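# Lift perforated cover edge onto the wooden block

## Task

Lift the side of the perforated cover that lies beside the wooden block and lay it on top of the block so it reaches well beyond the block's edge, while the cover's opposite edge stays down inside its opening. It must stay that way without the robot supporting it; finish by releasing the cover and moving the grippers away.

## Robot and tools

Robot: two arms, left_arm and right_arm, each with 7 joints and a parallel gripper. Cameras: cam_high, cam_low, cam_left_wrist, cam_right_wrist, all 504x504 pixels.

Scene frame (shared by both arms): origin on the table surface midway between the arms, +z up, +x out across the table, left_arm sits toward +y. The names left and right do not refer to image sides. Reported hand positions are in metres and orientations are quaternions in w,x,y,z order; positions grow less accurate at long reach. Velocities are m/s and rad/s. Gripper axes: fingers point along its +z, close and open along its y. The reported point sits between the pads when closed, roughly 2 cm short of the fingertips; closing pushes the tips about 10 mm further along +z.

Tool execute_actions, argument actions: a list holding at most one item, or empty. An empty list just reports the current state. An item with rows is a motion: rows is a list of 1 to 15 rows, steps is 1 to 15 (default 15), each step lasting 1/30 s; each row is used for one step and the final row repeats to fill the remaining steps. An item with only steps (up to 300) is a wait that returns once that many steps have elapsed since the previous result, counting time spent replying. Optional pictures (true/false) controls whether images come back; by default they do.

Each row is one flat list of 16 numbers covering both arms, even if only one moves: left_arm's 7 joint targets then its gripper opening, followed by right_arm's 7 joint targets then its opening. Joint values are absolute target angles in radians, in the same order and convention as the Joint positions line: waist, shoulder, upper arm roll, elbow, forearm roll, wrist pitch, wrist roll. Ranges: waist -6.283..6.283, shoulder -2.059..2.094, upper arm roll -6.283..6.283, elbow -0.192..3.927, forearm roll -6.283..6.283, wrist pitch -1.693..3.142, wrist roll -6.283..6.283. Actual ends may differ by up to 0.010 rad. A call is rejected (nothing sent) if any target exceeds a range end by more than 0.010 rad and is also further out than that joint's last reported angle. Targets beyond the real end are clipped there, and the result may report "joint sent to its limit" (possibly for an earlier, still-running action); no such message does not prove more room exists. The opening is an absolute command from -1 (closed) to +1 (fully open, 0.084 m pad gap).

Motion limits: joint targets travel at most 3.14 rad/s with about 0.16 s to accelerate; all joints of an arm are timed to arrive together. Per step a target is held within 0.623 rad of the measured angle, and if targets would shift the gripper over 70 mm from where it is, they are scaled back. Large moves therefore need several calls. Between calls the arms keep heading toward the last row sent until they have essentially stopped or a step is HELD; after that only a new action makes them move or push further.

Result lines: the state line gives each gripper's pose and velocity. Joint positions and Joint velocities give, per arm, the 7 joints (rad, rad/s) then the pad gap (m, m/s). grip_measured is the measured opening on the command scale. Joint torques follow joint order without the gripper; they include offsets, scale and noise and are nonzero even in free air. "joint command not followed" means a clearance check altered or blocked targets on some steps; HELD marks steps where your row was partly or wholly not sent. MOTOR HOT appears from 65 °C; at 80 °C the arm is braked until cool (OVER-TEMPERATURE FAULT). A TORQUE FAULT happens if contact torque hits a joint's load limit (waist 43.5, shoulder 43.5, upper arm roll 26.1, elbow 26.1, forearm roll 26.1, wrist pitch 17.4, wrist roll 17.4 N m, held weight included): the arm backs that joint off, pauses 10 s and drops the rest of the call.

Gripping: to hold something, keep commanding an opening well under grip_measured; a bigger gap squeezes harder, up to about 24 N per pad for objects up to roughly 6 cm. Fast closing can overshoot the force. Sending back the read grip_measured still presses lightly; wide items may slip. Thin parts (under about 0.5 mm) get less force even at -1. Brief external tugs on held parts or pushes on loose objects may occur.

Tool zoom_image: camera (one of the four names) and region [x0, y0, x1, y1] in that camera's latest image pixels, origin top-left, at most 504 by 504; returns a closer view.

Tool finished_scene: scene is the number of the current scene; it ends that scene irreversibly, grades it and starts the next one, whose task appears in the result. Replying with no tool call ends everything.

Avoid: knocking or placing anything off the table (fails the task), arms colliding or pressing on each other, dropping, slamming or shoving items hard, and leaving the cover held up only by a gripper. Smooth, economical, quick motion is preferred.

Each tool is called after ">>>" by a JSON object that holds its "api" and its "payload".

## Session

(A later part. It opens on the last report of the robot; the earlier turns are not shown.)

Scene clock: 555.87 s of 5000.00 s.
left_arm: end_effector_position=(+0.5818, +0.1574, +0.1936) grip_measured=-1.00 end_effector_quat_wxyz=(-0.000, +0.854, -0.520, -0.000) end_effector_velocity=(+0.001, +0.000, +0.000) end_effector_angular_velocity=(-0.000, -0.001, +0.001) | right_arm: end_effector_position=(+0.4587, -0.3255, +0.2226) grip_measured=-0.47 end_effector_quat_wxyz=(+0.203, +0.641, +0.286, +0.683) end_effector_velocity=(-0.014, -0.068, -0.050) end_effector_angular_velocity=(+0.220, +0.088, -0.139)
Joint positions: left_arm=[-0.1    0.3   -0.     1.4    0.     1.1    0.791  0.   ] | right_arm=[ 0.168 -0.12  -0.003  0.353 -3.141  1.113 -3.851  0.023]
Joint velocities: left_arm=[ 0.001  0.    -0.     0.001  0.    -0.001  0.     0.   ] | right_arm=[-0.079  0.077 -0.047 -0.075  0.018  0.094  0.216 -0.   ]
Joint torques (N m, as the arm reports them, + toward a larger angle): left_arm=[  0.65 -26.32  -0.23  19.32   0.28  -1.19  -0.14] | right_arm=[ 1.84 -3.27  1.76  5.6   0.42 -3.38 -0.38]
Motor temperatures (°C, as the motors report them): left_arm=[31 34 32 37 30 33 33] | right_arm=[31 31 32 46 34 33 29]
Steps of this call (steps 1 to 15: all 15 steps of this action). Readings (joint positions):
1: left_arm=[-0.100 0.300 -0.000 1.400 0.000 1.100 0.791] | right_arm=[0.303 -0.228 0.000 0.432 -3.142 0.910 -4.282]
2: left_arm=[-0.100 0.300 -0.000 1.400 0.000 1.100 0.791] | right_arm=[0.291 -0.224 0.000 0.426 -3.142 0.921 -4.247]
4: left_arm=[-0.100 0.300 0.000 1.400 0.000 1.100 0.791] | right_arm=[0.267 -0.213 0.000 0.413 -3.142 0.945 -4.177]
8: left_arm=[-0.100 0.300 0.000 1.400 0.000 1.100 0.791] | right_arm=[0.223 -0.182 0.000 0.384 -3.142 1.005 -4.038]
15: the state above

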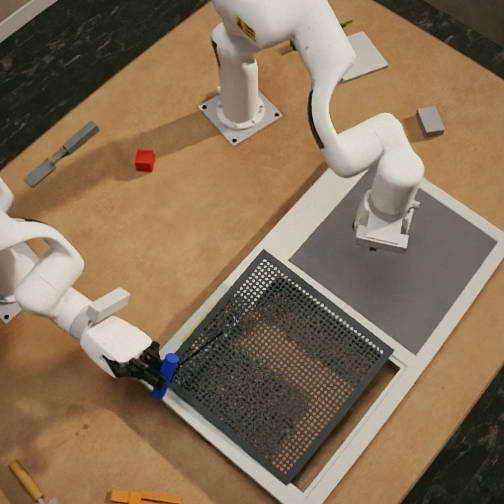

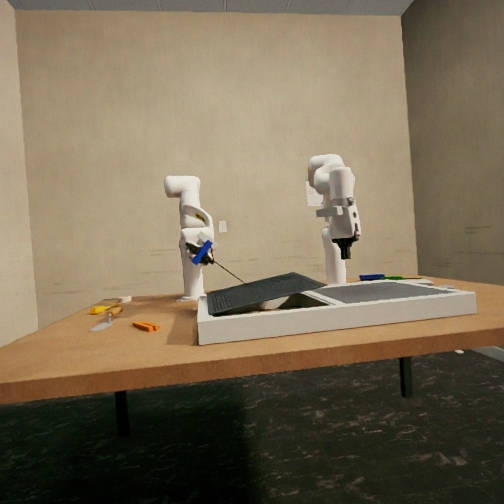

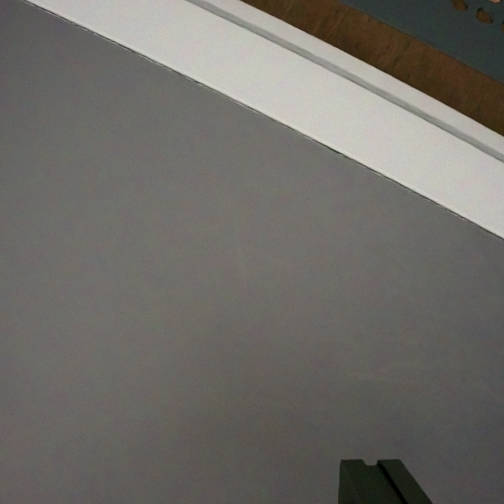

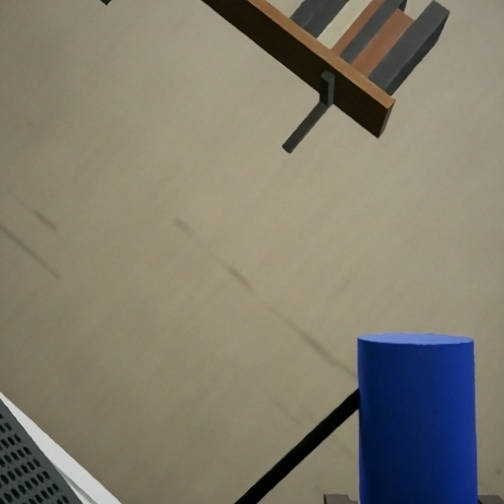

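>>> {"api": "execute_actions", "payload": {"actions": [{"rows":[[-0.1,0.3,0,1.4,0,1.1,0.7913,-1,0.171,-0.1207,0,0.3473,-3.1416,1.1028,-3.8572,-1],[-0.1,0.3,0,1.4,0,1.1,0.7913,-1,0.1756,-0.1282,0,0.3507,-3.1416,1.0919,-3.8746,-1],[-0.1,0.3,0,1.4,0,1.1,0.7913,-1,0.1756,-0.1282,0,0.3507,-3.1416,1.0919,-3.8746,-1],[-0.1,0.3,0,1.4,0,1.1,0.7913,-1,0.1803,-0.1352,0,0.3542,-3.1416,1.0814,-3.892,-1],[-0.1,0.3,0,1.4,0,1.1,0.7913,-1,0.1803,-0.1352,0,0.3542,-3.1416,1.0814,-3.892,-1],[-0.1,0.3,0,1.4,0,1.1,0.7913,-1,0.185,-0.1422,0,0.3577,-3.1416,1.0709,-3.9095,-1],[-0.1,0.3,0,1.4,0,1.1,0.7913,-1,0.185,-0.1422,0,0.3577,-3.1416,1.0709,-3.9095,-1],[-0.1,0.3,0,1.4,0,1.1,0.7913,-1,0.1898,-0.1486,0,0.3612,-3.1416,1.061,-3.927,-1],[-0.1,0.3,0,1.4,0,1.1,0.7913,-1,0.1898,-0.1486,0,0.3612,-3.1416,1.061,-3.927,-1],[-0.1,0.3,0,1.4,0,1.1,0.7913,-1,0.1947,-0.155,0,0.3648,-3.1416,1.051,-3.9445,-1]]}]}}

Scene clock: 569.43 s of 5000.00 s.
left_arm: end_effector_position=(+0.5818, +0.1574, +0.1936) grip_measured=-1.00 end_effector_quat_wxyz=(-0.000, +0.854, -0.520, -0.000) end_effector_velocity=(-0.000, +0.001, -0.000) end_effector_angular_velocity=(+0.000, +0.002, +0.001) | right_arm: end_effector_position=(+0.4582, -0.3097, +0.2312) grip_measured=-0.47 end_effector_quat_wxyz=(+0.222, +0.625, +0.327, +0.673) end_effector_velocity=(-0.001, +0.001, +0.002) end_effector_angular_velocity=(-0.046, +0.005, +0.001)
Joint positions: left_arm=[-0.1    0.3    0.     1.4    0.     1.1    0.791  0.   ] | right_arm=[ 0.195 -0.153  0.002  0.367 -3.142  1.057 -3.942  0.023]
Joint velocities: left_arm=[ 0.001  0.001 -0.     0.    -0.     0.001 -0.     0.   ] | right_arm=[ 0.01  -0.019 -0.007  0.004  0.003 -0.036 -0.047 -0.   ]
Joint torques (N m, as the arm reports them, + toward a larger angle): left_arm=[ -1.03 -26.24   0.08  19.26  -0.03  -1.1   -0.2 ] | right_arm=[-1.98 -1.43 -1.69  1.95  1.28 -3.78  0.82]
Motor temperatures (°C, as the motors report them): left_arm=[31 34 32 37 30 33 33] | right_arm=[31 31 32 43 34 34 29]
Steps of this call (steps 1 to 30: the robot went on to your last target; steps 31 to 90: nothing new was sent; then 10.07 s passed at rest; steps 91 to 105: all 15 steps of this action). Readings (joint positions):
91: left_arm=[-0.100 0.300 0.000 1.400 -0.000 1.100 0.791] | right_arm=[0.167 -0.113 -0.000 0.352 -3.142 1.124 -3.840]
92: left_arm=[-0.100 0.300 0.000 1.400 -0.000 1.100 0.791] | right_arm=[0.167 -0.114 -0.000 0.352 -3.142 1.122 -3.844]
94: left_arm=[-0.100 0.300 0.000 1.400 0.000 1.100 0.791] | right_arm=[0.171 -0.121 -0.000 0.354 -3.142 1.111 -3.860]
98: left_arm=[-0.100 0.300 -0.000 1.400 0.000 1.100 0.791] | right_arm=[0.182 -0.136 0.002 0.360 -3.142 1.087 -3.896]
105: the state above

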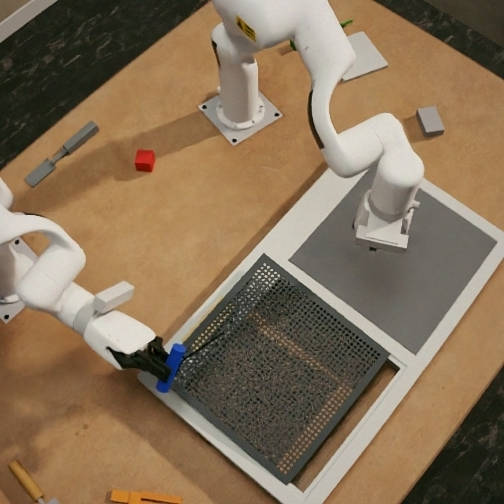

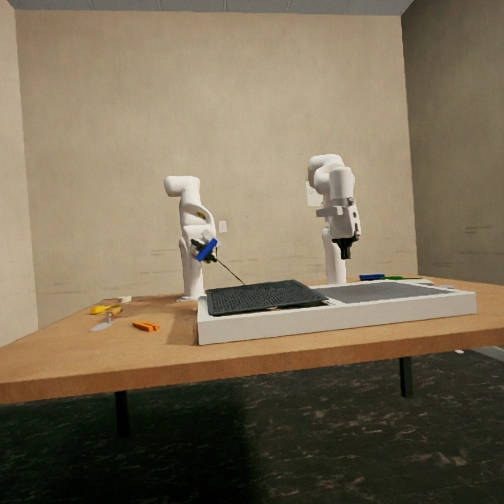

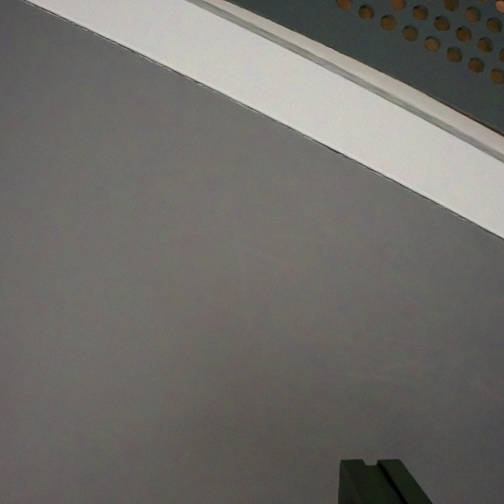

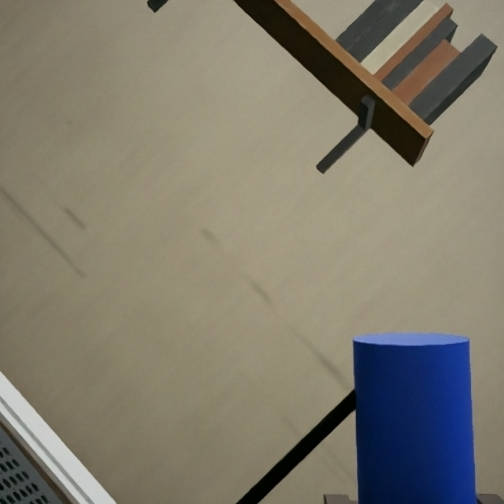

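>>> {"api": "execute_actions", "payload": {"actions": [{"rows":[[-0.1,0.3,0,1.4,0,1.1,0.7913,-1,0.1997,-0.1609,0,0.3685,-3.1416,1.0414,-3.962,-1],[-0.1,0.3,0,1.4,0,1.1,0.7913,-1,0.1997,-0.1609,0,0.3685,-3.1416,1.0414,-3.962,-1],[-0.1,0.3,0,1.4,0,1.1,0.7913,-1,0.2047,-0.1668,0,0.3721,-3.1416,1.0319,-3.9794,-1],[-0.1,0.3,0,1.4,0,1.1,0.7913,-1,0.2047,-0.1668,0,0.3721,-3.1416,1.0319,-3.9794,-1],[-0.1,0.3,0,1.4,0,1.1,0.7913,-1,0.2098,-0.1722,0,0.3758,-3.1416,1.0228,-3.9968,-1],[-0.1,0.3,0,1.4,0,1.1,0.7913,-1,0.2098,-0.1722,0,0.3758,-3.1416,1.0228,-3.9968,-1],[-0.1,0.3,0,1.4,0,1.1,0.7913,-1,0.214,-0.1775,0,0.3795,-3.1416,1.0138,-4.0143,-1],[-0.1,0.3,0,1.4,0,1.1,0.7913,-1,0.219,-0.1822,0,0.3832,-3.1416,1.0054,-4.0318,-1],[-0.1,0.3,0,1.4,0,1.1,0.7913,-1,0.2236,-0.1869,0,0.3869,-3.1416,0.997,-4.0492,-1]]}]}}

>>> {"api": "zoom_image", "payload": {"camera": "cam_high", "region": [195,310,245,360]}}

Scene clock: 582.60 s of 5000.00 s.
left_arm: end_effector_position=(+0.5818, +0.1574, +0.1936) grip_measured=-1.00 end_effector_quat_wxyz=(-0.000, +0.854, -0.520, -0.000) end_effector_velocity=(+0.000, +0.000, +0.001) end_effector_angular_velocity=(-0.000, -0.001, +0.001) | right_arm: end_effector_position=(+0.4581, -0.2987, +0.2400) grip_measured=-0.47 end_effector_quat_wxyz=(+0.248, +0.607, +0.367, +0.660) end_effector_velocity=(+0.002, +0.009, +0.008) end_effector_angular_velocity=(-0.043, -0.015, +0.021)
Joint positions: left_arm=[-0.1    0.3   -0.     1.4    0.     1.1    0.791  0.   ] | right_arm=[ 0.222 -0.185 -0.002  0.383 -3.14   0.996 -4.046  0.023]
Joint velocities: left_arm=[ 0.001 -0.001  0.     0.    -0.    -0.     0.     0.   ] | right_arm=[ 0.011 -0.012  0.006  0.014 -0.005 -0.018 -0.042 -0.   ]
Joint torques (N m, as the arm reports them, + toward a larger angle): left_arm=[ -0.63 -26.29  -0.03  19.56   0.47  -1.45  -0.22] | right_arm=[ 0.57 -5.22  1.62 11.75 -0.01 -0.65 -0.65]
Motor temperatures (°C, as the motors report them): left_arm=[31 34 32 37 30 33 33] | right_arm=[31 30 32 42 34 34 29]
Steps of this call (steps 1 to 15: the robot went on to your last target; steps 16 to 90: nothing new was sent; then 9.67 s passed at rest; steps 91 to 105: all 15 steps of this action). Readings (joint positions):
91: left_arm=[-0.100 0.300 -0.000 1.400 0.000 1.100 0.791] | right_arm=[0.195 -0.155 -0.000 0.366 -3.142 1.054 -3.945]
92: left_arm=[-0.100 0.300 -0.000 1.400 0.000 1.100 0.791] | right_arm=[0.196 -0.156 -0.000 0.366 -3.142 1.052 -3.948]
94: left_arm=[-0.100 0.300 0.000 1.400 0.000 1.100 0.791] | right_arm=[0.199 -0.160 -0.000 0.368 -3.142 1.045 -3.960]
98: left_arm=[-0.100 0.300 0.000 1.400 0.000 1.100 0.791] | right_arm=[0.208 -0.170 0.000 0.374 -3.142 1.026 -3.993]
105: the state above

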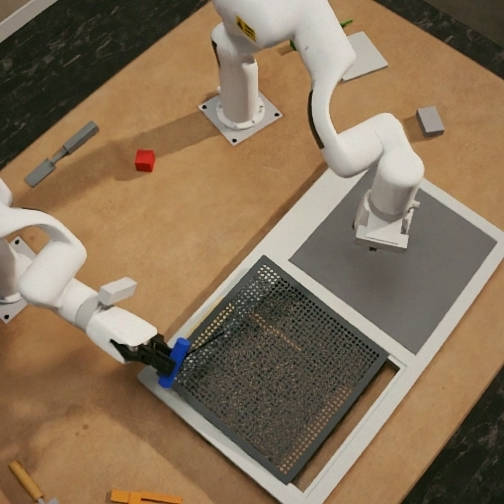

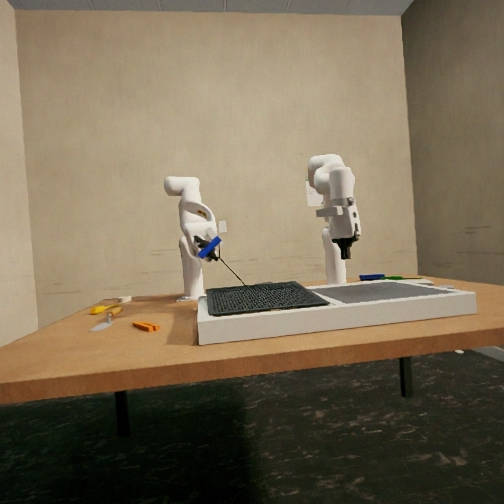

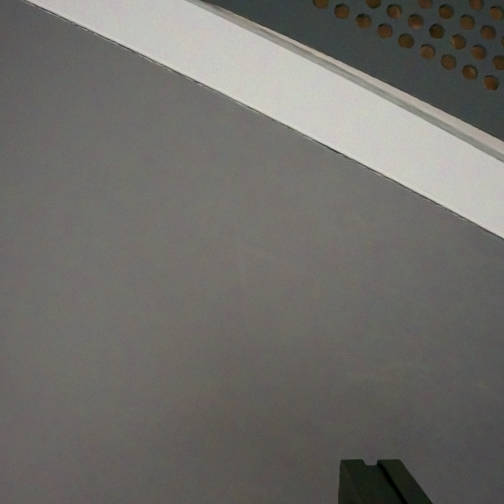

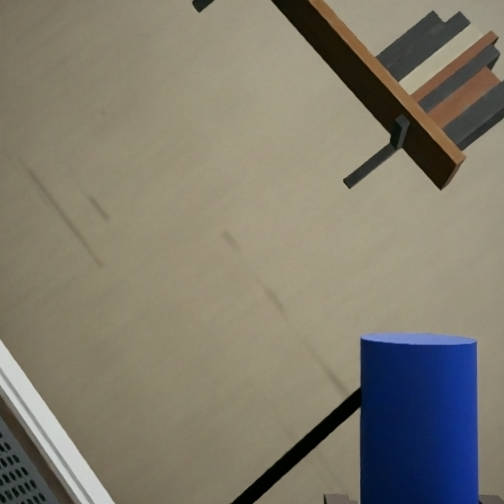

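Region (195, 310, 245, 360) of cam_high's 504x504 image, scaled by 10.080, with more detail than that image has.

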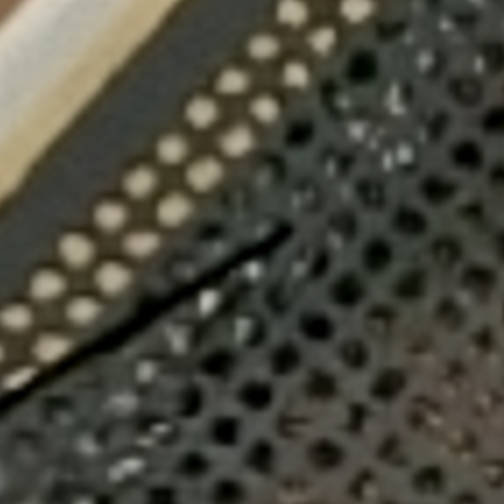

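>>> {"api": "execute_actions", "payload": {"actions": [{"rows":[[-0.1,0.3,0,1.4,0,1.1,0.7913,-1,0.2218,-0.1909,0,0.3877,-3.1416,0.9922,-4.0492,-1]],"steps":12}], "pictures": false}}

>>> {"api": "execute_actions", "payload": {"actions": [{"rows":[[-0.1,0.3,0,1.4,0,1.1,0.7913,-1,0.220,-0.1949,0,0.3886,-3.1416,0.9873,-4.0492,-1]],"steps":12}], "pictures": false}}

>>> {"api": "execute_actions", "payload": {"actions": [{"rows":[[-0.1,0.3,0,1.4,0,1.1,0.7913,-1,0.2182,-0.1988,0,0.3894,-3.1416,0.9826,-4.0492,-1]],"steps":12}]}}

>>> {"api": "zoom_image", "payload": {"camera": "cam_high", "region": [195,310,245,360]}}

Scene clock: 597.30 s of 5000.00 s.
left_arm: end_effector_position=(+0.5818, +0.1574, +0.1936) grip_measured=-1.00 end_effector_quat_wxyz=(-0.000, +0.854, -0.520, -0.000) end_effector_velocity=(-0.000, -0.001, +0.000) end_effector_angular_velocity=(-0.000, -0.001, -0.001) | right_arm: end_effector_position=(+0.4591, -0.2970, +0.2443) grip_measured=-0.48 end_effector_quat_wxyz=(+0.249, +0.604, +0.368, +0.662) end_effector_velocity=(-0.000, +0.000, +0.000) end_effector_angular_velocity=(-0.000, +0.001, +0.001)
Joint positions: left_arm=[-0.1    0.3    0.     1.4    0.     1.1    0.791  0.   ] | right_arm=[ 0.222 -0.191 -0.     0.388 -3.142  0.992 -4.049  0.023]
Joint velocities: left_arm=[-0.001  0.    -0.     0.     0.    -0.     0.     0.   ] | right_arm=[ 0.    -0.001  0.    -0.    -0.001 -0.002  0.    -0.   ]
Joint torques (N m, as the arm reports them, + toward a larger angle): left_arm=[ -0.92 -26.12   0.06  19.23  -0.01  -1.43  -0.35] | right_arm=[-1.09 -9.66 -0.77 20.34  0.76  2.47 -0.05]
Motor temperatures (°C, as the motors report them): left_arm=[31 34 32 37 30 33 33] | right_arm=[31 31 32 44 34 34 29]
Steps of this call (steps 1 to 15: the robot went on to your last target; steps 16 to 90: nothing new was sent; then 11.30 s passed at rest; steps 91 to 102: all 12 steps of this action). Readings (joint positions):
91: left_arm=[-0.100 0.300 -0.000 1.400 0.000 1.100 0.791] | right_arm=[0.224 -0.187 0.000 0.387 -3.142 0.997 -4.049]
92: left_arm=[-0.100 0.300 -0.000 1.400 0.000 1.100 0.791] | right_arm=[0.223 -0.188 0.000 0.387 -3.142 0.996 -4.049]
94: left_arm=[-0.100 0.300 -0.000 1.400 -0.000 1.100 0.791] | right_arm=[0.222 -0.190 0.000 0.387 -3.142 0.994 -4.049]
98: left_arm=[-0.100 0.300 0.000 1.400 0.000 1.100 0.791] | right_arm=[0.222 -0.191 -0.000 0.388 -3.142 0.992 -4.049]
102: the state above

Scene clock: 597.70 s of 5000.00 s.
left_arm: end_effector_position=(+0.5818, +0.1574, +0.1936) grip_measured=-1.00 end_effector_quat_wxyz=(-0.000, +0.854, -0.520, -0.000) end_effector_velocity=(+0.000, -0.000, +0.001) end_effector_angular_velocity=(-0.001, -0.002, -0.000) | right_arm: end_effector_position=(+0.4594, -0.2981, +0.2457) grip_measured=-0.48 end_effector_quat_wxyz=(+0.250, +0.604, +0.367, +0.662) end_effector_velocity=(-0.001, +0.001, -0.001) end_effector_angular_velocity=(-0.001, +0.004, +0.002)
Joint positions: left_arm=[-0.1    0.3    0.     1.4   -0.     1.1    0.791  0.   ] | right_arm=[ 0.22  -0.195 -0.     0.389 -3.142  0.988 -4.049  0.023]
Joint velocities: left_arm=[-0.    -0.001  0.     0.     0.    -0.001  0.     0.   ] | right_arm=[ 0.    -0.001  0.002 -0.002  0.001 -0.004  0.    -0.   ]
Joint torques (N m, as the arm reports them, + toward a larger angle): left_arm=[ -0.28 -26.23   0.23  18.93   0.26  -1.29  -0.22] | right_arm=[-0.54 -9.23 -0.41 19.96  0.64  2.27  0.08]
Motor temperatures (°C, as the motors report them): left_arm=[31 34 32 37 30 33 33] | right_arm=[31 31 32 44 34 34 29]
Steps of this call (steps 1 to 12: all 12 steps of this action). Readings (joint positions):
1: left_arm=[-0.100 0.300 -0.000 1.400 -0.000 1.100 0.791] | right_arm=[0.222 -0.191 -0.000 0.388 -3.142 0.992 -4.049]
2: left_arm=[-0.100 0.300 -0.000 1.400 -0.000 1.100 0.791] | right_arm=[0.221 -0.192 0.000 0.388 -3.142 0.991 -4.049]
4: left_arm=[-0.100 0.300 0.000 1.400 -0.000 1.100 0.791] | right_arm=[0.221 -0.194 0.000 0.388 -3.142 0.989 -4.049]
8: left_arm=[-0.100 0.300 0.000 1.400 -0.000 1.100 0.791] | right_arm=[0.220 -0.195 -0.001 0.389 -3.141 0.988 -4.049]
12: the state above

Scene clock: 598.10 s of 5000.00 s.
left_arm: end_effector_position=(+0.5818, +0.1574, +0.1936) grip_measured=-1.00 end_effector_quat_wxyz=(-0.000, +0.854, -0.520, -0.000) end_effector_velocity=(+0.000, +0.000, +0.000) end_effector_angular_velocity=(-0.001, -0.001, +0.001) | right_arm: end_effector_position=(+0.4593, -0.2987, +0.2464) grip_measured=-0.48 end_effector_quat_wxyz=(+0.250, +0.604, +0.367, +0.661) end_effector_velocity=(+0.000, +0.000, +0.000) end_effector_angular_velocity=(-0.000, -0.001, +0.000)
Joint positions: left_arm=[-0.1    0.3    0.     1.4    0.     1.1    0.791  0.   ] | right_arm=[ 0.218 -0.199  0.     0.389 -3.142  0.982 -4.049  0.023]
Joint velocities: left_arm=[-0.     0.     0.001 -0.    -0.    -0.001  0.     0.   ] | right_arm=[-0.    -0.     0.     0.    -0.001 -0.    -0.    -0.   ]
Joint torques (N m, as the arm reports them, + toward a larger angle): left_arm=[ -0.77 -26.61   0.07  19.7   -0.19  -1.12  -0.1 ] | right_arm=[-0.85 -9.63 -0.74 20.62  0.74  2.52  0.03]
Motor temperatures (°C, as the motors report them): left_arm=[31 34 32 37 30 33 33] | right_arm=[31 31 32 44 34 34 29]
Steps of this call (steps 1 to 12: all 12 steps of this action). Readings (joint positions):
1: left_arm=[-0.100 0.300 -0.000 1.400 0.000 1.100 0.791] | right_arm=[0.220 -0.195 -0.000 0.389 -3.142 0.987 -4.049]
2: left_arm=[-0.100 0.300 -0.000 1.400 0.000 1.100 0.791] | right_arm=[0.220 -0.196 -0.000 0.389 -3.142 0.986 -4.049]
4: left_arm=[-0.100 0.300 0.000 1.400 -0.000 1.100 0.791] | right_arm=[0.219 -0.198 -0.000 0.389 -3.142 0.984 -4.049]
8: left_arm=[-0.100 0.300 0.000 1.400 -0.000 1.100 0.791] | right_arm=[0.218 -0.199 0.000 0.389 -3.142 0.983 -4.049]
12: the state above

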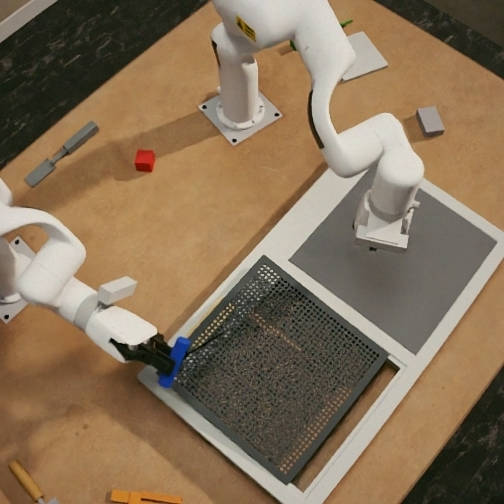

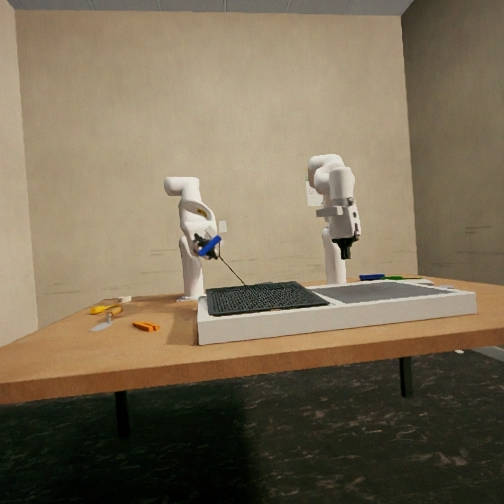

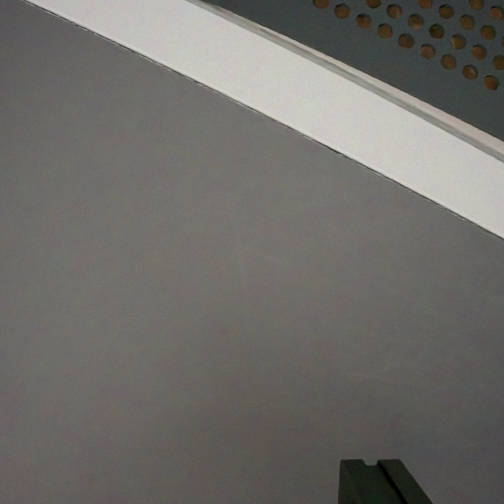

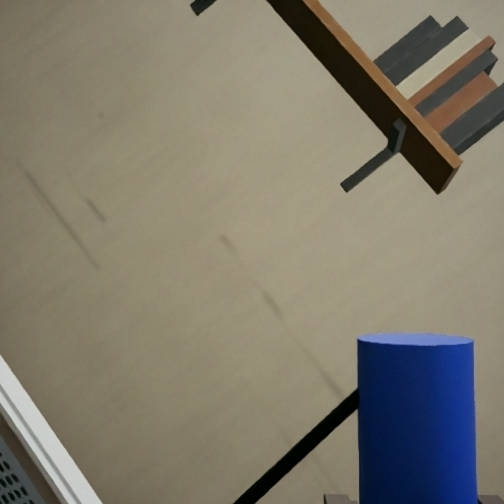

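Region (195, 310, 245, 360) of cam_high's 504x504 image, scaled by 10.080, with more detail than that image has.

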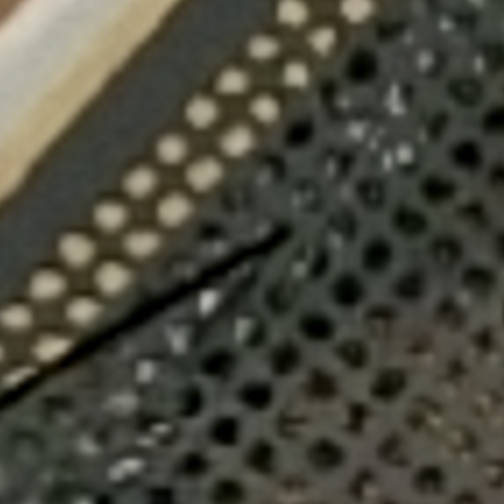

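>>> {"api": "execute_actions", "payload": {"actions": [{"rows":[[-0.1,0.3,0,1.4,0,1.1,0.7913,-1,0.2138,-0.193,0,0.3853,-3.1416,0.9925,-4.0318,-1],[-0.1,0.3,0,1.4,0,1.1,0.7913,-1,0.2088,-0.188,0,0.3815,-3.1416,1.0013,-4.0143,-1],[-0.1,0.3,0,1.4,0,1.1,0.7913,-1,0.2036,-0.1828,0,0.3777,-3.1416,1.0103,-3.9968,-1],[-0.1,0.3,0,1.4,0,1.1,0.7913,-1,0.1985,-0.1775,0,0.3739,-3.1416,1.0194,-3.9794,-1],[-0.1,0.3,0,1.4,0,1.1,0.7913,-1,0.1935,-0.1718,0,0.3702,-3.1416,1.0288,-3.962,-1],[-0.1,0.3,0,1.4,0,1.1,0.7913,-1,0.1885,-0.166,0,0.3664,-3.1416,1.0384,-3.9445,-1],[-0.1,0.3,0,1.4,0,1.1,0.7913,-1,0.1836,-0.1597,0,0.3627,-3.1416,1.0484,-3.927,-1],[-0.1,0.3,0,1.4,0,1.1,0.7913,-1,0.1788,-0.1534,0,0.3591,-3.1416,1.0583,-3.9095,-1]]}], "pictures": false}}

Scene clock: 615.77 s of 5000.00 s.
left_arm: end_effector_position=(+0.5818, +0.1574, +0.1936) grip_measured=-1.00 end_effector_quat_wxyz=(-0.000, +0.854, -0.520, -0.000) end_effector_velocity=(+0.001, +0.001, +0.000) end_effector_angular_velocity=(-0.001, -0.001, +0.002) | right_arm: end_effector_position=(+0.4573, -0.3189, +0.2283) grip_measured=-0.48 end_effector_quat_wxyz=(+0.217, +0.634, +0.312, +0.673) end_effector_velocity=(+0.000, +0.000, +0.000) end_effector_angular_velocity=(+0.022, -0.004, +0.001)
Joint positions: left_arm=[-0.1    0.3    0.     1.4   -0.     1.1    0.791  0.   ] | right_arm=[ 0.179 -0.154 -0.     0.36  -3.142  1.058 -3.911  0.023]
Joint velocities: left_arm=[ 0.002 -0.001  0.     0.    -0.    -0.001 -0.     0.   ] | right_arm=[-0.003  0.004  0.003 -0.001 -0.001  0.012  0.023 -0.   ]
Joint torques (N m, as the arm reports them, + toward a larger angle): left_arm=[ -1.12 -26.66   0.14  19.15   0.19  -1.1   -0.21] | right_arm=[ -0.98 -10.36  -0.99  20.37   0.85   2.95   0.37]
Motor temperatures (°C, as the motors report them): left_arm=[31 34 32 37 30 33 33] | right_arm=[31 31 32 45 34 33 29]
Steps of this call (steps 1 to 15: the robot went on to your last target; steps 16 to 90: nothing new was sent; then 14.17 s passed at rest; steps 91 to 105: all 15 steps of this action). Readings (joint positions):
91: left_arm=[-0.100 0.300 0.000 1.400 0.000 1.100 0.791] | right_arm=[0.218 -0.199 0.000 0.389 -3.142 0.983 -4.049]
92: left_arm=[-0.100 0.300 -0.000 1.400 0.000 1.100 0.791] | right_arm=[0.217 -0.198 0.000 0.389 -3.142 0.985 -4.045]
94: left_arm=[-0.100 0.300 0.000 1.400 -0.000 1.100 0.791] | right_arm=[0.212 -0.192 0.000 0.385 -3.142 0.995 -4.027]
98: left_arm=[-0.100 0.300 0.000 1.400 -0.000 1.100 0.791] | right_arm=[0.194 -0.173 -0.000 0.371 -3.142 1.027 -3.966]
105: the state above

>>> {"api": "execute_actions", "payload": {"actions": [{"rows":[[-0.1,0.3,0,1.4,0,1.1,0.7913,-1,0.1747,-0.146,0,0.3555,-3.1416,1.0693,-3.892,-1],[-0.1,0.3,0,1.4,0,1.1,0.7913,-1,0.1703,-0.1386,0,0.3519,-3.1416,1.0803,-3.8746,-1],[-0.1,0.3,0,1.4,0,1.1,0.7913,-1,0.1659,-0.131,0,0.3483,-3.1416,1.0915,-3.8572,-1],[-0.1,0.3,0,1.4,0,1.1,0.7913,-1,0.1615,-0.1231,0,0.3448,-3.1416,1.1029,-3.8397,-1],[-0.1,0.3,0,1.4,0,1.1,0.7913,-1,0.1561,-0.1129,0,0.3407,-3.1416,1.1172,-3.8179,-1],[-0.1,0.3,0,1.4,0,1.1,0.7913,-1,0.1508,-0.1023,0,0.3368,-3.1416,1.1317,-3.7961,-1],[-0.1,0.3,0,1.4,0,1.1,0.7913,-1,0.1456,-0.0912,0,0.3331,-3.1416,1.1465,-3.7743,-1],[-0.1,0.3,0,1.4,0,1.1,0.7913,-1,0.1406,-0.0797,0,0.3296,-3.1416,1.1615,-3.7524,-1],[-0.1,0.3,0,1.4,0,1.1,0.7913,-1,0.1357,-0.0677,0,0.3263,-3.1416,1.1768,-3.7306,-1],[-0.1,0.3,0,1.4,0,1.1,0.7913,-1,0.1309,-0.0553,0,0.3232,-3.1416,1.1923,-3.7088,-1]]}], "pictures": false}}

>>> {"api": "execute_actions", "payload": {"actions": [{"steps":8}]}}

>>> {"api": "zoom_image", "payload": {"camera": "cam_high", "region": [195,310,245,360]}}

Scene clock: 634.27 s of 5000.00 s.
left_arm: end_effector_position=(+0.5818, +0.1574, +0.1936) grip_measured=-1.00 end_effector_quat_wxyz=(-0.000, +0.854, -0.520, -0.000) end_effector_velocity=(+0.000, -0.001, +0.000) end_effector_angular_velocity=(-0.000, -0.001, -0.001) | right_arm: end_effector_position=(+0.4520, -0.3431, +0.1966) grip_measured=-0.48 end_effector_quat_wxyz=(+0.167, +0.669, +0.233, +0.686) end_effector_velocity=(+0.001, -0.006, -0.005) end_effector_angular_velocity=(+0.105, -0.015, -0.011)
Joint positions: left_arm=[-0.1    0.3    0.     1.4    0.     1.1    0.791  0.   ] | right_arm=[ 0.132 -0.057 -0.     0.323 -3.141  1.188 -3.715  0.023]
Joint velocities: left_arm=[-0.001 -0.     0.     0.    -0.    -0.001  0.     0.   ] | right_arm=[-0.019  0.045  0.007 -0.005 -0.002  0.075  0.104  0.   ]
Joint torques (N m, as the arm reports them, + toward a larger angle): left_arm=[ -0.81 -25.86   0.04  18.9    0.32  -1.15  -0.14] | right_arm=[ -0.4  -11.44  -0.16  18.17   0.67   2.58  -0.04]
Motor temperatures (°C, as the motors report them): left_arm=[31 34 32 37 30 33 33] | right_arm=[31 31 32 45 34 33 29]
Steps of this call (steps 1 to 15: the robot went on to your last target; steps 16 to 90: nothing new was sent; then 15.00 s passed at rest; steps 91 to 105: all 15 steps of this action). Readings (joint positions):
91: left_arm=[-0.100 0.300 -0.000 1.400 0.000 1.100 0.791] | right_arm=[0.179 -0.153 -0.000 0.359 -3.142 1.059 -3.909]
92: left_arm=[-0.100 0.300 -0.000 1.400 -0.000 1.100 0.791] | right_arm=[0.178 -0.152 0.000 0.359 -3.142 1.061 -3.905]
94: left_arm=[-0.100 0.300 0.000 1.400 0.000 1.100 0.791] | right_arm=[0.174 -0.144 0.000 0.355 -3.142 1.073 -3.887]
98: left_arm=[-0.100 0.300 0.000 1.400 -0.000 1.100 0.791] | right_arm=[0.157 -0.114 -0.000 0.342 -3.141 1.115 -3.821]
105: the state above

Scene clock: 634.53 s of 5000.00 s.
left_arm: end_effector_position=(+0.5818, +0.1574, +0.1936) grip_measured=-1.00 end_effector_quat_wxyz=(-0.000, +0.854, -0.520, -0.000) end_effector_velocity=(-0.000, +0.000, -0.000) end_effector_angular_velocity=(+0.001, +0.001, -0.001) | right_arm: end_effector_position=(+0.4524, -0.3431, +0.1972) grip_measured=-0.48 end_effector_quat_wxyz=(+0.165, +0.668, +0.231, +0.688) end_effector_velocity=(-0.001, -0.001, -0.002) end_effector_angular_velocity=(+0.001, +0.003, -0.002)
Joint positions: left_arm=[-0.1    0.3    0.     1.4   -0.     1.1    0.791  0.   ] | right_arm=[ 0.131 -0.056  0.     0.324 -3.142  1.192 -3.709  0.023]
Joint velocities: left_arm=[-0.001 -0.     0.    -0.     0.     0.001  0.     0.   ] | right_arm=[-0.001  0.001 -0.001 -0.003 -0.     0.001  0.002  0.   ]
Joint torques (N m, as the arm reports them, + toward a larger angle): left_arm=[ -0.96 -26.43  -0.11  19.59   0.32  -1.26  -0.22] | right_arm=[ -0.68 -10.15  -0.35  16.92   0.71   2.34   0.12]
Motor temperatures (°C, as the motors report them): left_arm=[31 34 32 37 30 33 33] | right_arm=[31 31 32 45 34 33 29]
Steps of this call (steps 1 to 8: the robot went on to your last target). Readings (joint positions):
1: left_arm=[-0.100 0.300 0.000 1.400 0.000 1.100 0.791] | right_arm=[0.131 -0.056 -0.000 0.323 -3.142 1.190 -3.712]
2: left_arm=[-0.100 0.300 -0.000 1.400 -0.000 1.100 0.791] | right_arm=[0.131 -0.056 -0.000 0.323 -3.142 1.191 -3.711]
4: left_arm=[-0.100 0.300 0.000 1.400 0.000 1.100 0.791] | right_arm=[0.131 -0.056 0.000 0.324 -3.142 1.192 -3.710]
8: the state above

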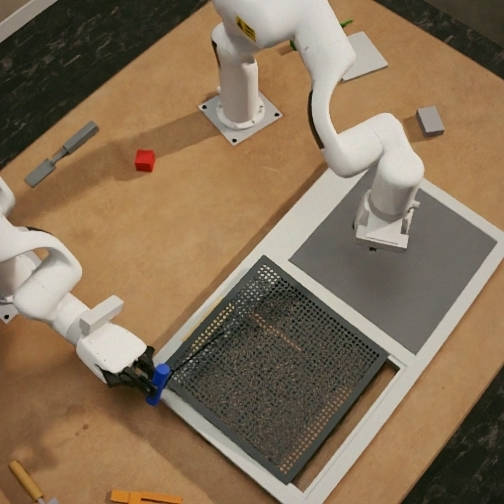

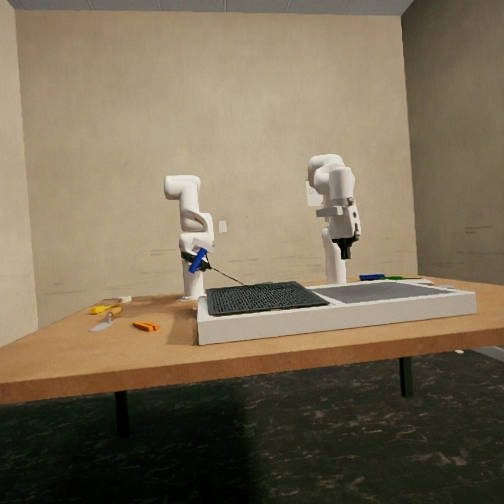

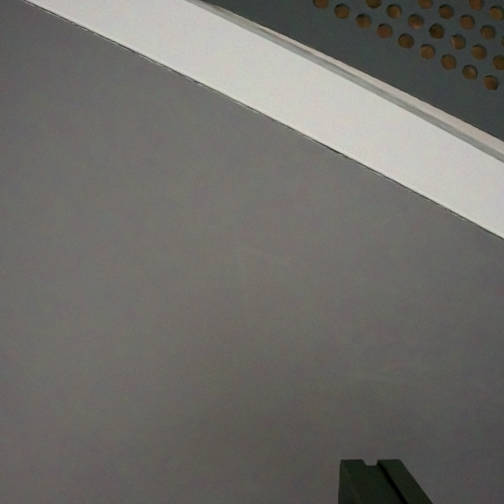

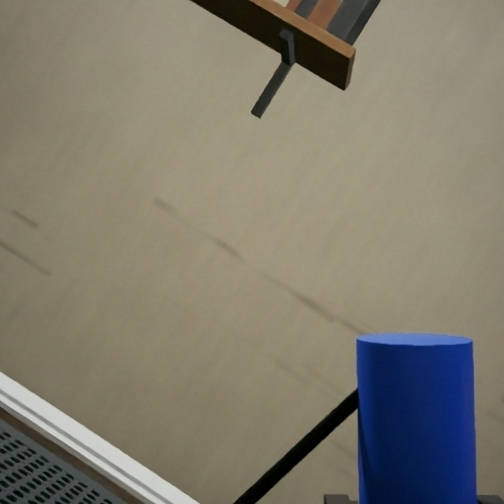

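Region (195, 310, 245, 360) of cam_high's 504x504 image, scaled by 10.080, with more detail than that image has.

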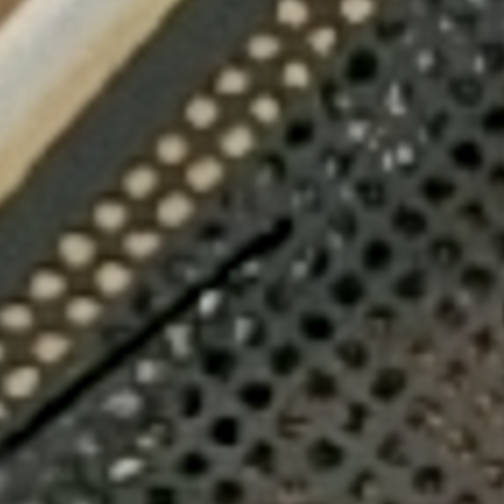

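>>> {"api": "execute_actions", "payload": {"actions": [{"rows":[[-0.1,0.3,0,1.4,0,1.1,0.7913,-1,0.1309,-0.0553,0,0.3232,-3.1416,1.1923,-3.703,-1],[-0.1,0.3,0,1.4,0,1.1,0.7913,-1,0.1309,-0.0553,0,0.3232,-3.1416,1.1923,-3.697,-1],[-0.1,0.3,0,1.4,0,1.1,0.7913,-1,0.1309,-0.0553,0,0.3232,-3.1416,1.1923,-3.691,-1],[-0.1,0.3,0,1.4,0,1.1,0.7913,-1,0.1309,-0.0553,0,0.3232,-3.1416,1.1923,-3.685,-1],[-0.1,0.3,0,1.4,0,1.1,0.7913,-1,0.1309,-0.0553,0,0.3232,-3.1416,1.1923,-3.679,-1],[-0.1,0.3,0,1.4,0,1.1,0.7913,-1,0.1309,-0.0553,0,0.3232,-3.1416,1.1923,-3.673,-1],[-0.1,0.3,0,1.4,0,1.1,0.7913,-1,0.1309,-0.0553,0,0.3232,-3.1416,1.1923,-3.667,-1],[-0.1,0.3,0,1.4,0,1.1,0.7913,-1,0.1309,-0.0553,0,0.3232,-3.1416,1.1923,-3.661,-1]],"steps":13}], "pictures": false}}

Scene clock: 655.27 s of 5000.00 s.
left_arm: end_effector_position=(+0.5818, +0.1574, +0.1936) grip_measured=-1.00 end_effector_quat_wxyz=(-0.000, +0.854, -0.520, -0.000) end_effector_velocity=(-0.000, -0.000, +0.000) end_effector_angular_velocity=(-0.000, -0.000, -0.001) | right_arm: end_effector_position=(+0.4523, -0.3433, +0.1969) grip_measured=-0.48 end_effector_quat_wxyz=(+0.149, +0.674, +0.215, +0.691) end_effector_velocity=(-0.000, -0.000, -0.000) end_effector_angular_velocity=(+0.024, +0.003, -0.001)
Joint positions: left_arm=[-0.1    0.3    0.     1.4   -0.     1.1    0.791  0.   ] | right_arm=[ 0.131 -0.055 -0.     0.323 -3.142  1.192 -3.662  0.023]
Joint velocities: left_arm=[-0.001 -0.    -0.     0.    -0.     0.     0.     0.   ] | right_arm=[-0.001 -0.    -0.001 -0.    -0.001 -0.     0.024 -0.   ]
Joint torques (N m, as the arm reports them, + toward a larger angle): left_arm=[ -1.38 -26.17  -0.24  19.22   0.51  -1.15  -0.28] | right_arm=[ -0.32 -10.06  -0.34  16.78   0.63   2.27   0.06]
Motor temperatures (°C, as the motors report them): left_arm=[31 34 32 37 30 33 33] | right_arm=[31 31 32 44 34 33 29]
Steps of this call (steps 1 to 15: the robot went on to your last target; steps 16 to 90: nothing new was sent; then 17.30 s passed at rest; steps 91 to 103: all 13 steps of this action). Readings (joint positions):
91: left_arm=[-0.100 0.300 -0.000 1.400 -0.000 1.100 0.791] | right_arm=[0.131 -0.055 0.000 0.323 -3.142 1.192 -3.709]
92: left_arm=[-0.100 0.300 -0.000 1.400 0.000 1.100 0.791] | right_arm=[0.131 -0.055 0.000 0.323 -3.142 1.192 -3.707]
94: left_arm=[-0.100 0.300 0.000 1.400 0.000 1.100 0.791] | right_arm=[0.131 -0.055 0.000 0.323 -3.142 1.192 -3.700]
98: left_arm=[-0.100 0.300 -0.000 1.400 -0.000 1.100 0.791] | right_arm=[0.131 -0.055 -0.000 0.323 -3.142 1.192 -3.679]
103: the state above

>>> {"api": "execute_actions", "payload": {"actions": [{"rows":[[-0.1,0.3,0,1.4,0,1.1,0.7913,-1,0.1309,-0.0553,0,0.3232,-3.1416,1.1923,-3.65,-1],[-0.1,0.3,0,1.4,0,1.1,0.7913,-1,0.1309,-0.0553,0,0.3232,-3.1416,1.1923,-3.64,-1],[-0.1,0.3,0,1.4,0,1.1,0.7913,-1,0.1309,-0.0553,0,0.3232,-3.1416,1.1923,-3.63,-1],[-0.1,0.3,0,1.4,0,1.1,0.7913,-1,0.1309,-0.0553,0,0.3232,-3.1416,1.1923,-3.62,-1],[-0.1,0.3,0,1.4,0,1.1,0.7913,-1,0.1309,-0.0553,0,0.3232,-3.1416,1.1923,-3.61,-1],[-0.1,0.3,0,1.4,0,1.1,0.7913,-1,0.1309,-0.0553,0,0.3232,-3.1416,1.1923,-3.59,-1],[-0.1,0.3,0,1.4,0,1.1,0.7913,-1,0.1309,-0.0553,0,0.3232,-3.1416,1.1923,-3.57,-1],[-0.1,0.3,0,1.4,0,1.1,0.7913,-1,0.1309,-0.0553,0,0.3232,-3.1416,1.1923,-3.53,-1]],"steps":13}]}}

Scene clock: 670.77 s of 5000.00 s.
left_arm: end_effector_position=(+0.5818, +0.1574, +0.1936) grip_measured=-1.00 end_effector_quat_wxyz=(-0.000, +0.854, -0.520, -0.000) end_effector_velocity=(-0.000, -0.001, +0.000) end_effector_angular_velocity=(-0.000, -0.001, -0.001) | right_arm: end_effector_position=(+0.4522, -0.3429, +0.1967) grip_measured=-0.48 end_effector_quat_wxyz=(+0.105, +0.686, +0.173, +0.699) end_effector_velocity=(+0.001, -0.002, +0.001) end_effector_angular_velocity=(+0.130, +0.009, -0.006)
Joint positions: left_arm=[-0.1    0.3    0.     1.4   -0.     1.1    0.791  0.   ] | right_arm=[ 0.131 -0.055  0.     0.323 -3.142  1.192 -3.537  0.023]
Joint velocities: left_arm=[-0.002 -0.     0.     0.    -0.    -0.     0.     0.   ] | right_arm=[-0.001 -0.001 -0.003  0.001  0.002  0.001  0.129 -0.   ]
Joint torques (N m, as the arm reports them, + toward a larger angle): left_arm=[ -0.77 -26.29   0.43  19.23   0.22  -1.27  -0.06] | right_arm=[ -0.59 -10.18  -0.34  16.81   0.73   2.38   0.02]
Motor temperatures (°C, as the motors report them): left_arm=[31 34 32 37 30 33 33] | right_arm=[31 31 32 44 34 33 29]
Steps of this call (steps 1 to 15: the robot went on to your last target; steps 16 to 90: nothing new was sent; then 12.07 s passed at rest; steps 91 to 103: all 13 steps of this action). Readings (joint positions):
91: left_arm=[-0.100 0.300 -0.000 1.400 0.000 1.100 0.791] | right_arm=[0.131 -0.055 -0.000 0.323 -3.142 1.192 -3.661]
92: left_arm=[-0.100 0.300 -0.000 1.400 -0.000 1.100 0.791] | right_arm=[0.131 -0.055 -0.000 0.323 -3.142 1.192 -3.658]
94: left_arm=[-0.100 0.300 -0.000 1.400 -0.000 1.100 0.791] | right_arm=[0.131 -0.055 -0.000 0.323 -3.142 1.192 -3.647]
98: left_arm=[-0.100 0.300 0.000 1.400 0.000 1.100 0.791] | right_arm=[0.131 -0.055 0.000 0.323 -3.142 1.192 -3.605]
103: the state above

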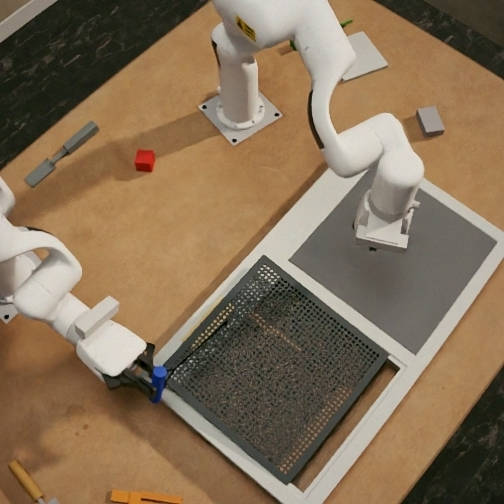

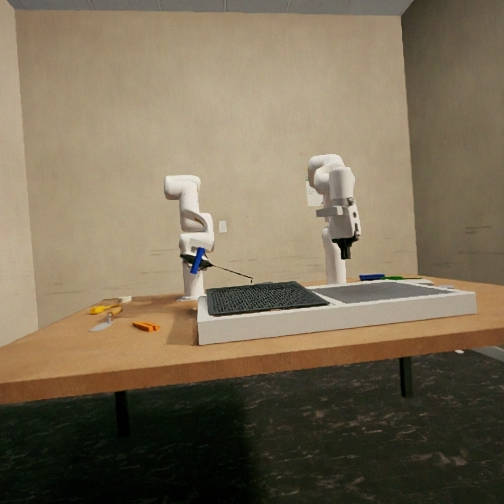

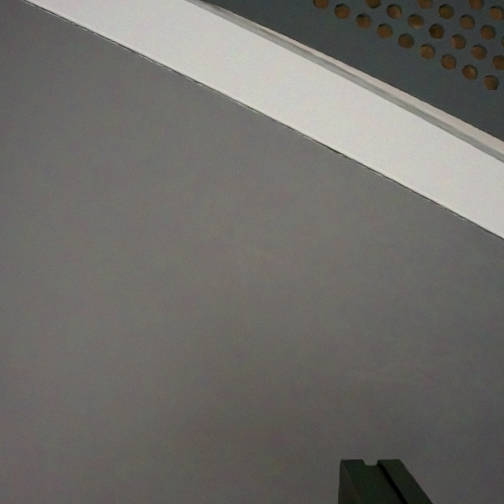

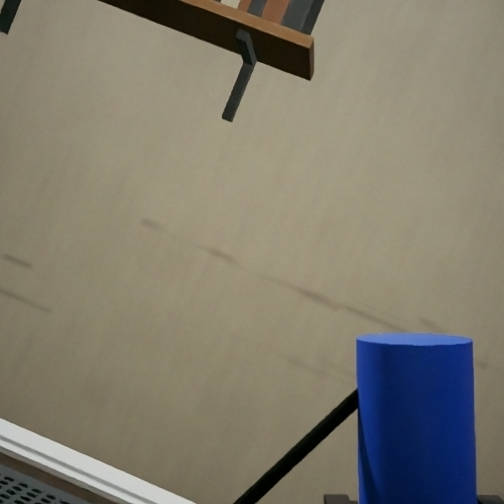

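Out. Lift, then pitch down.

>>> {"api": "execute_actions", "payload": {"actions": [{"rows":[[-0.1,0.3,0,1.4,0,1.1,0.7913,-1,0.113,-0.3,0,0.75,-3.1416,0.4,-3.099,-1]]}], "pictures": false}}

>>> {"api": "execute_actions", "payload": {"actions": [{"rows":[[-0.1,0.3,0,1.4,0,1.1,0.7913,-1,0.113,-0.1353,0,1.0325,-3.1416,-1.1678,-3.099,-1]]}], "pictures": false}}

>>> {"api": "execute_actions", "payload": {"actions": [{"steps":20}]}}

Scene clock: 686.20 s of 5000.00 s.
left_arm: end_effector_position=(+0.5818, +0.1574, +0.1936) grip_measured=-1.00 end_effector_quat_wxyz=(-0.000, +0.854, -0.520, -0.000) end_effector_velocity=(+0.000, +0.000, -0.000) end_effector_angular_velocity=(-0.000, -0.001, +0.001) | right_arm: end_effector_position=(+0.5086, -0.3469, +0.3434) grip_measured=-0.48 end_effector_quat_wxyz=(-0.029, +0.740, +0.027, +0.672) end_effector_velocity=(-0.006, -0.016, +0.280) end_effector_angular_velocity=(+0.580, +0.229, -0.086)
Joint positions: left_arm=[-0.1    0.3   -0.     1.4   -0.     1.1    0.791  0.   ] | right_arm=[ 0.114 -0.282 -0.     0.718 -3.142  0.475 -3.136  0.023]
Joint velocities: left_arm=[ 0.     0.001  0.     0.    -0.    -0.001 -0.     0.   ] | right_arm=[-0.026 -0.375 -0.002  0.642 -0.    -1.199  0.599  0.   ]
Joint torques (N m, as the arm reports them, + toward a larger angle): left_arm=[ -1.27 -26.42   0.08  18.85  -0.09  -1.14  -0.14] | right_arm=[-0.29 -4.08  0.02 14.91  0.65  2.41 -0.61]
Motor temperatures (°C, as the motors report them): left_arm=[31 34 32 37 30 33 33] | right_arm=[31 31 32 44 34 33 29]
Steps of this call (steps 1 to 15: the robot went on to your last target; steps 16 to 90: nothing new was sent; then 11.93 s passed at rest; steps 91 to 105: all 15 steps of this action). Readings (joint positions):
91: left_arm=[-0.100 0.300 -0.000 1.400 0.000 1.100 0.791] | right_arm=[0.131 -0.055 0.000 0.323 -3.142 1.192 -3.530]
92: left_arm=[-0.100 0.300 -0.000 1.400 0.000 1.100 0.791] | right_arm=[0.131 -0.057 0.000 0.326 -3.142 1.185 -3.525]
94: left_arm=[-0.100 0.300 0.000 1.400 0.000 1.100 0.791] | right_arm=[0.129 -0.077 0.000 0.360 -3.142 1.124 -3.484]
98: left_arm=[-0.100 0.300 -0.000 1.400 -0.000 1.100 0.791] | right_arm=[0.124 -0.154 -0.000 0.498 -3.142 0.917 -3.356]
105: the state above

Scene clock: 686.70 s of 5000.00 s.
left_arm: end_effector_position=(+0.5818, +0.1574, +0.1936) grip_measured=-1.00 end_effector_quat_wxyz=(-0.000, +0.854, -0.520, -0.000) end_effector_velocity=(+0.000, +0.000, -0.000) end_effector_angular_velocity=(-0.000, -0.000, +0.000) | right_arm: end_effector_position=(+0.3998, -0.3561, +0.2469) grip_measured=-0.48 end_effector_quat_wxyz=(-0.018, +0.955, +0.018, +0.296) end_effector_velocity=(-0.446, -0.036, -0.133) end_effector_angular_velocity=(-0.147, +1.856, -0.001)
Joint positions: left_arm=[-0.1    0.3   -0.     1.4   -0.     1.1    0.791  0.   ] | right_arm=[ 0.113 -0.149  0.     1.006 -3.142 -0.553 -3.099  0.023]
Joint velocities: left_arm=[ 0.     0.     0.    -0.001 -0.    -0.001  0.     0.   ] | right_arm=[-0.001  0.053 -0.     0.098 -0.001 -1.906  0.001 -0.   ]
Joint torques (N m, as the arm reports them, + toward a larger angle): left_arm=[ -0.04 -26.61  -0.09  18.73   0.44  -1.1   -0.27] | right_arm=[ -0.73 -12.09  -0.37  22.05   0.65  -0.24   0.08]
Motor temperatures (°C, as the motors report them): left_arm=[31 34 32 37 30 33 33] | right_arm=[31 31 32 44 34 33 29]
Steps of this call (steps 1 to 15: all 15 steps of this action). Readings (joint positions):
1: left_arm=[-0.100 0.300 0.000 1.400 -0.000 1.100 0.791] | right_arm=[0.114 -0.292 -0.000 0.736 -3.142 0.442 -3.120]
2: left_arm=[-0.100 0.300 0.000 1.400 -0.000 1.100 0.791] | right_arm=[0.113 -0.296 -0.000 0.749 -3.142 0.413 -3.111]
4: left_arm=[-0.100 0.300 0.000 1.400 0.000 1.100 0.791] | right_arm=[0.113 -0.282 -0.000 0.788 -3.142 0.322 -3.103]
8: left_arm=[-0.100 0.300 0.000 1.400 -0.000 1.100 0.791] | right_arm=[0.113 -0.197 0.000 0.933 -3.142 -0.029 -3.100]
15: the state above

Scene clock: 687.37 s of 5000.00 s.
left_arm: end_effector_position=(+0.5818, +0.1574, +0.1936) grip_measured=-1.00 end_effector_quat_wxyz=(-0.000, +0.854, -0.520, -0.000) end_effector_velocity=(+0.000, +0.000, +0.000) end_effector_angular_velocity=(-0.000, +0.000, +0.001) | right_arm: end_effector_position=(+0.2495, -0.3680, +0.2498) grip_measured=-0.48 end_effector_quat_wxyz=(-0.000, +1.000, +0.018, +0.000) end_effector_velocity=(-0.001, -0.000, +0.000) end_effector_angular_velocity=(-0.001, +0.007, +0.000)
Joint positions: left_arm=[-0.1    0.3    0.     1.4   -0.     1.1    0.791  0.   ] | right_arm=[ 0.113 -0.135 -0.     1.032 -3.142 -1.167 -3.099  0.023]
Joint velocities: left_arm=[ 0.001  0.     0.     0.001 -0.     0.     0.     0.   ] | right_arm=[-0.     0.001  0.     0.     0.    -0.006  0.    -0.   ]
Joint torques (N m, as the arm reports them, + toward a larger angle): left_arm=[ -0.99 -26.79  -0.19  18.73   0.21  -1.49  -0.12] | right_arm=[ -0.66 -10.35  -0.34  19.6    0.65  -1.74   0.01]
Motor temperatures (°C, as the motors report them): left_arm=[31 34 32 37 30 33 33] | right_arm=[31 31 32 44 34 33 29]
Steps of this call (steps 1 to 20: the robot went on to your last target). Readings (joint positions):
1: left_arm=[-0.100 0.300 -0.000 1.400 -0.000 1.100 0.791] | right_arm=[0.113 -0.147 0.000 1.009 -3.142 -0.617 -3.099]
2: left_arm=[-0.100 0.300 0.000 1.400 0.000 1.100 0.791] | right_arm=[0.113 -0.146 0.000 1.012 -3.142 -0.680 -3.099]
4: left_arm=[-0.100 0.300 -0.000 1.400 0.000 1.100 0.791] | right_arm=[0.113 -0.143 0.000 1.017 -3.142 -0.805 -3.099]
8: left_arm=[-0.100 0.300 -0.000 1.400 0.000 1.100 0.791] | right_arm=[0.113 -0.138 0.000 1.027 -3.142 -1.047 -3.099]
20: the state above

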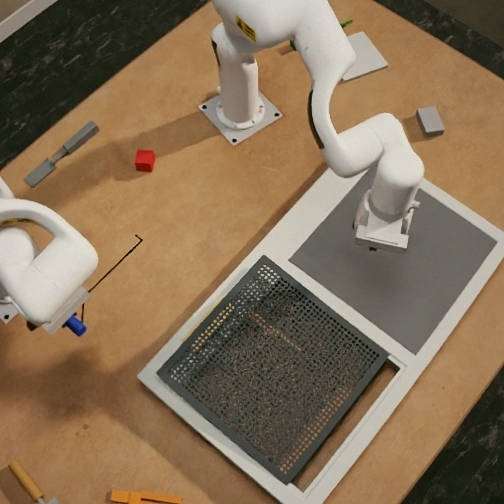

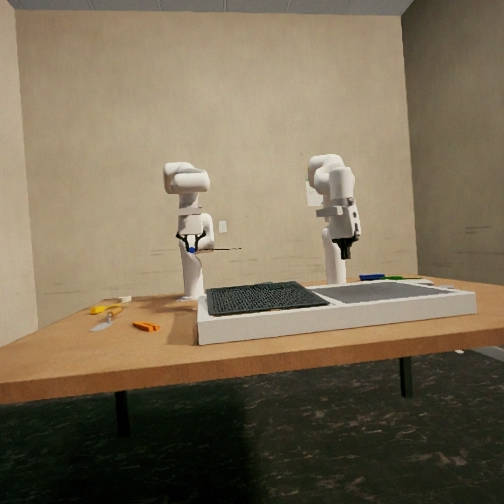

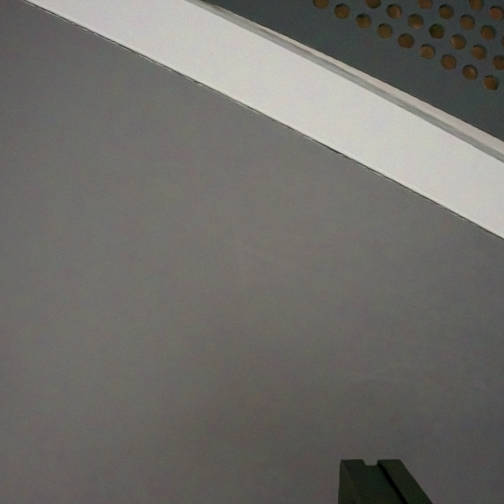

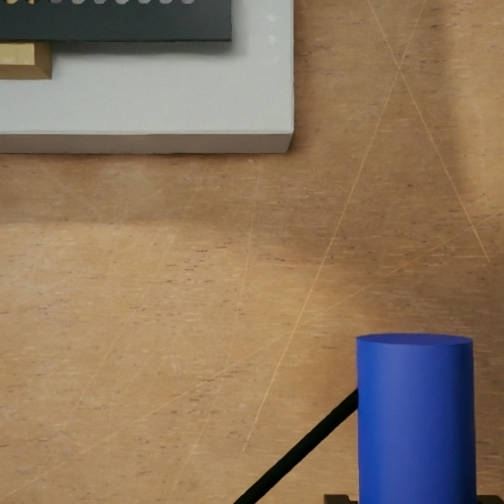

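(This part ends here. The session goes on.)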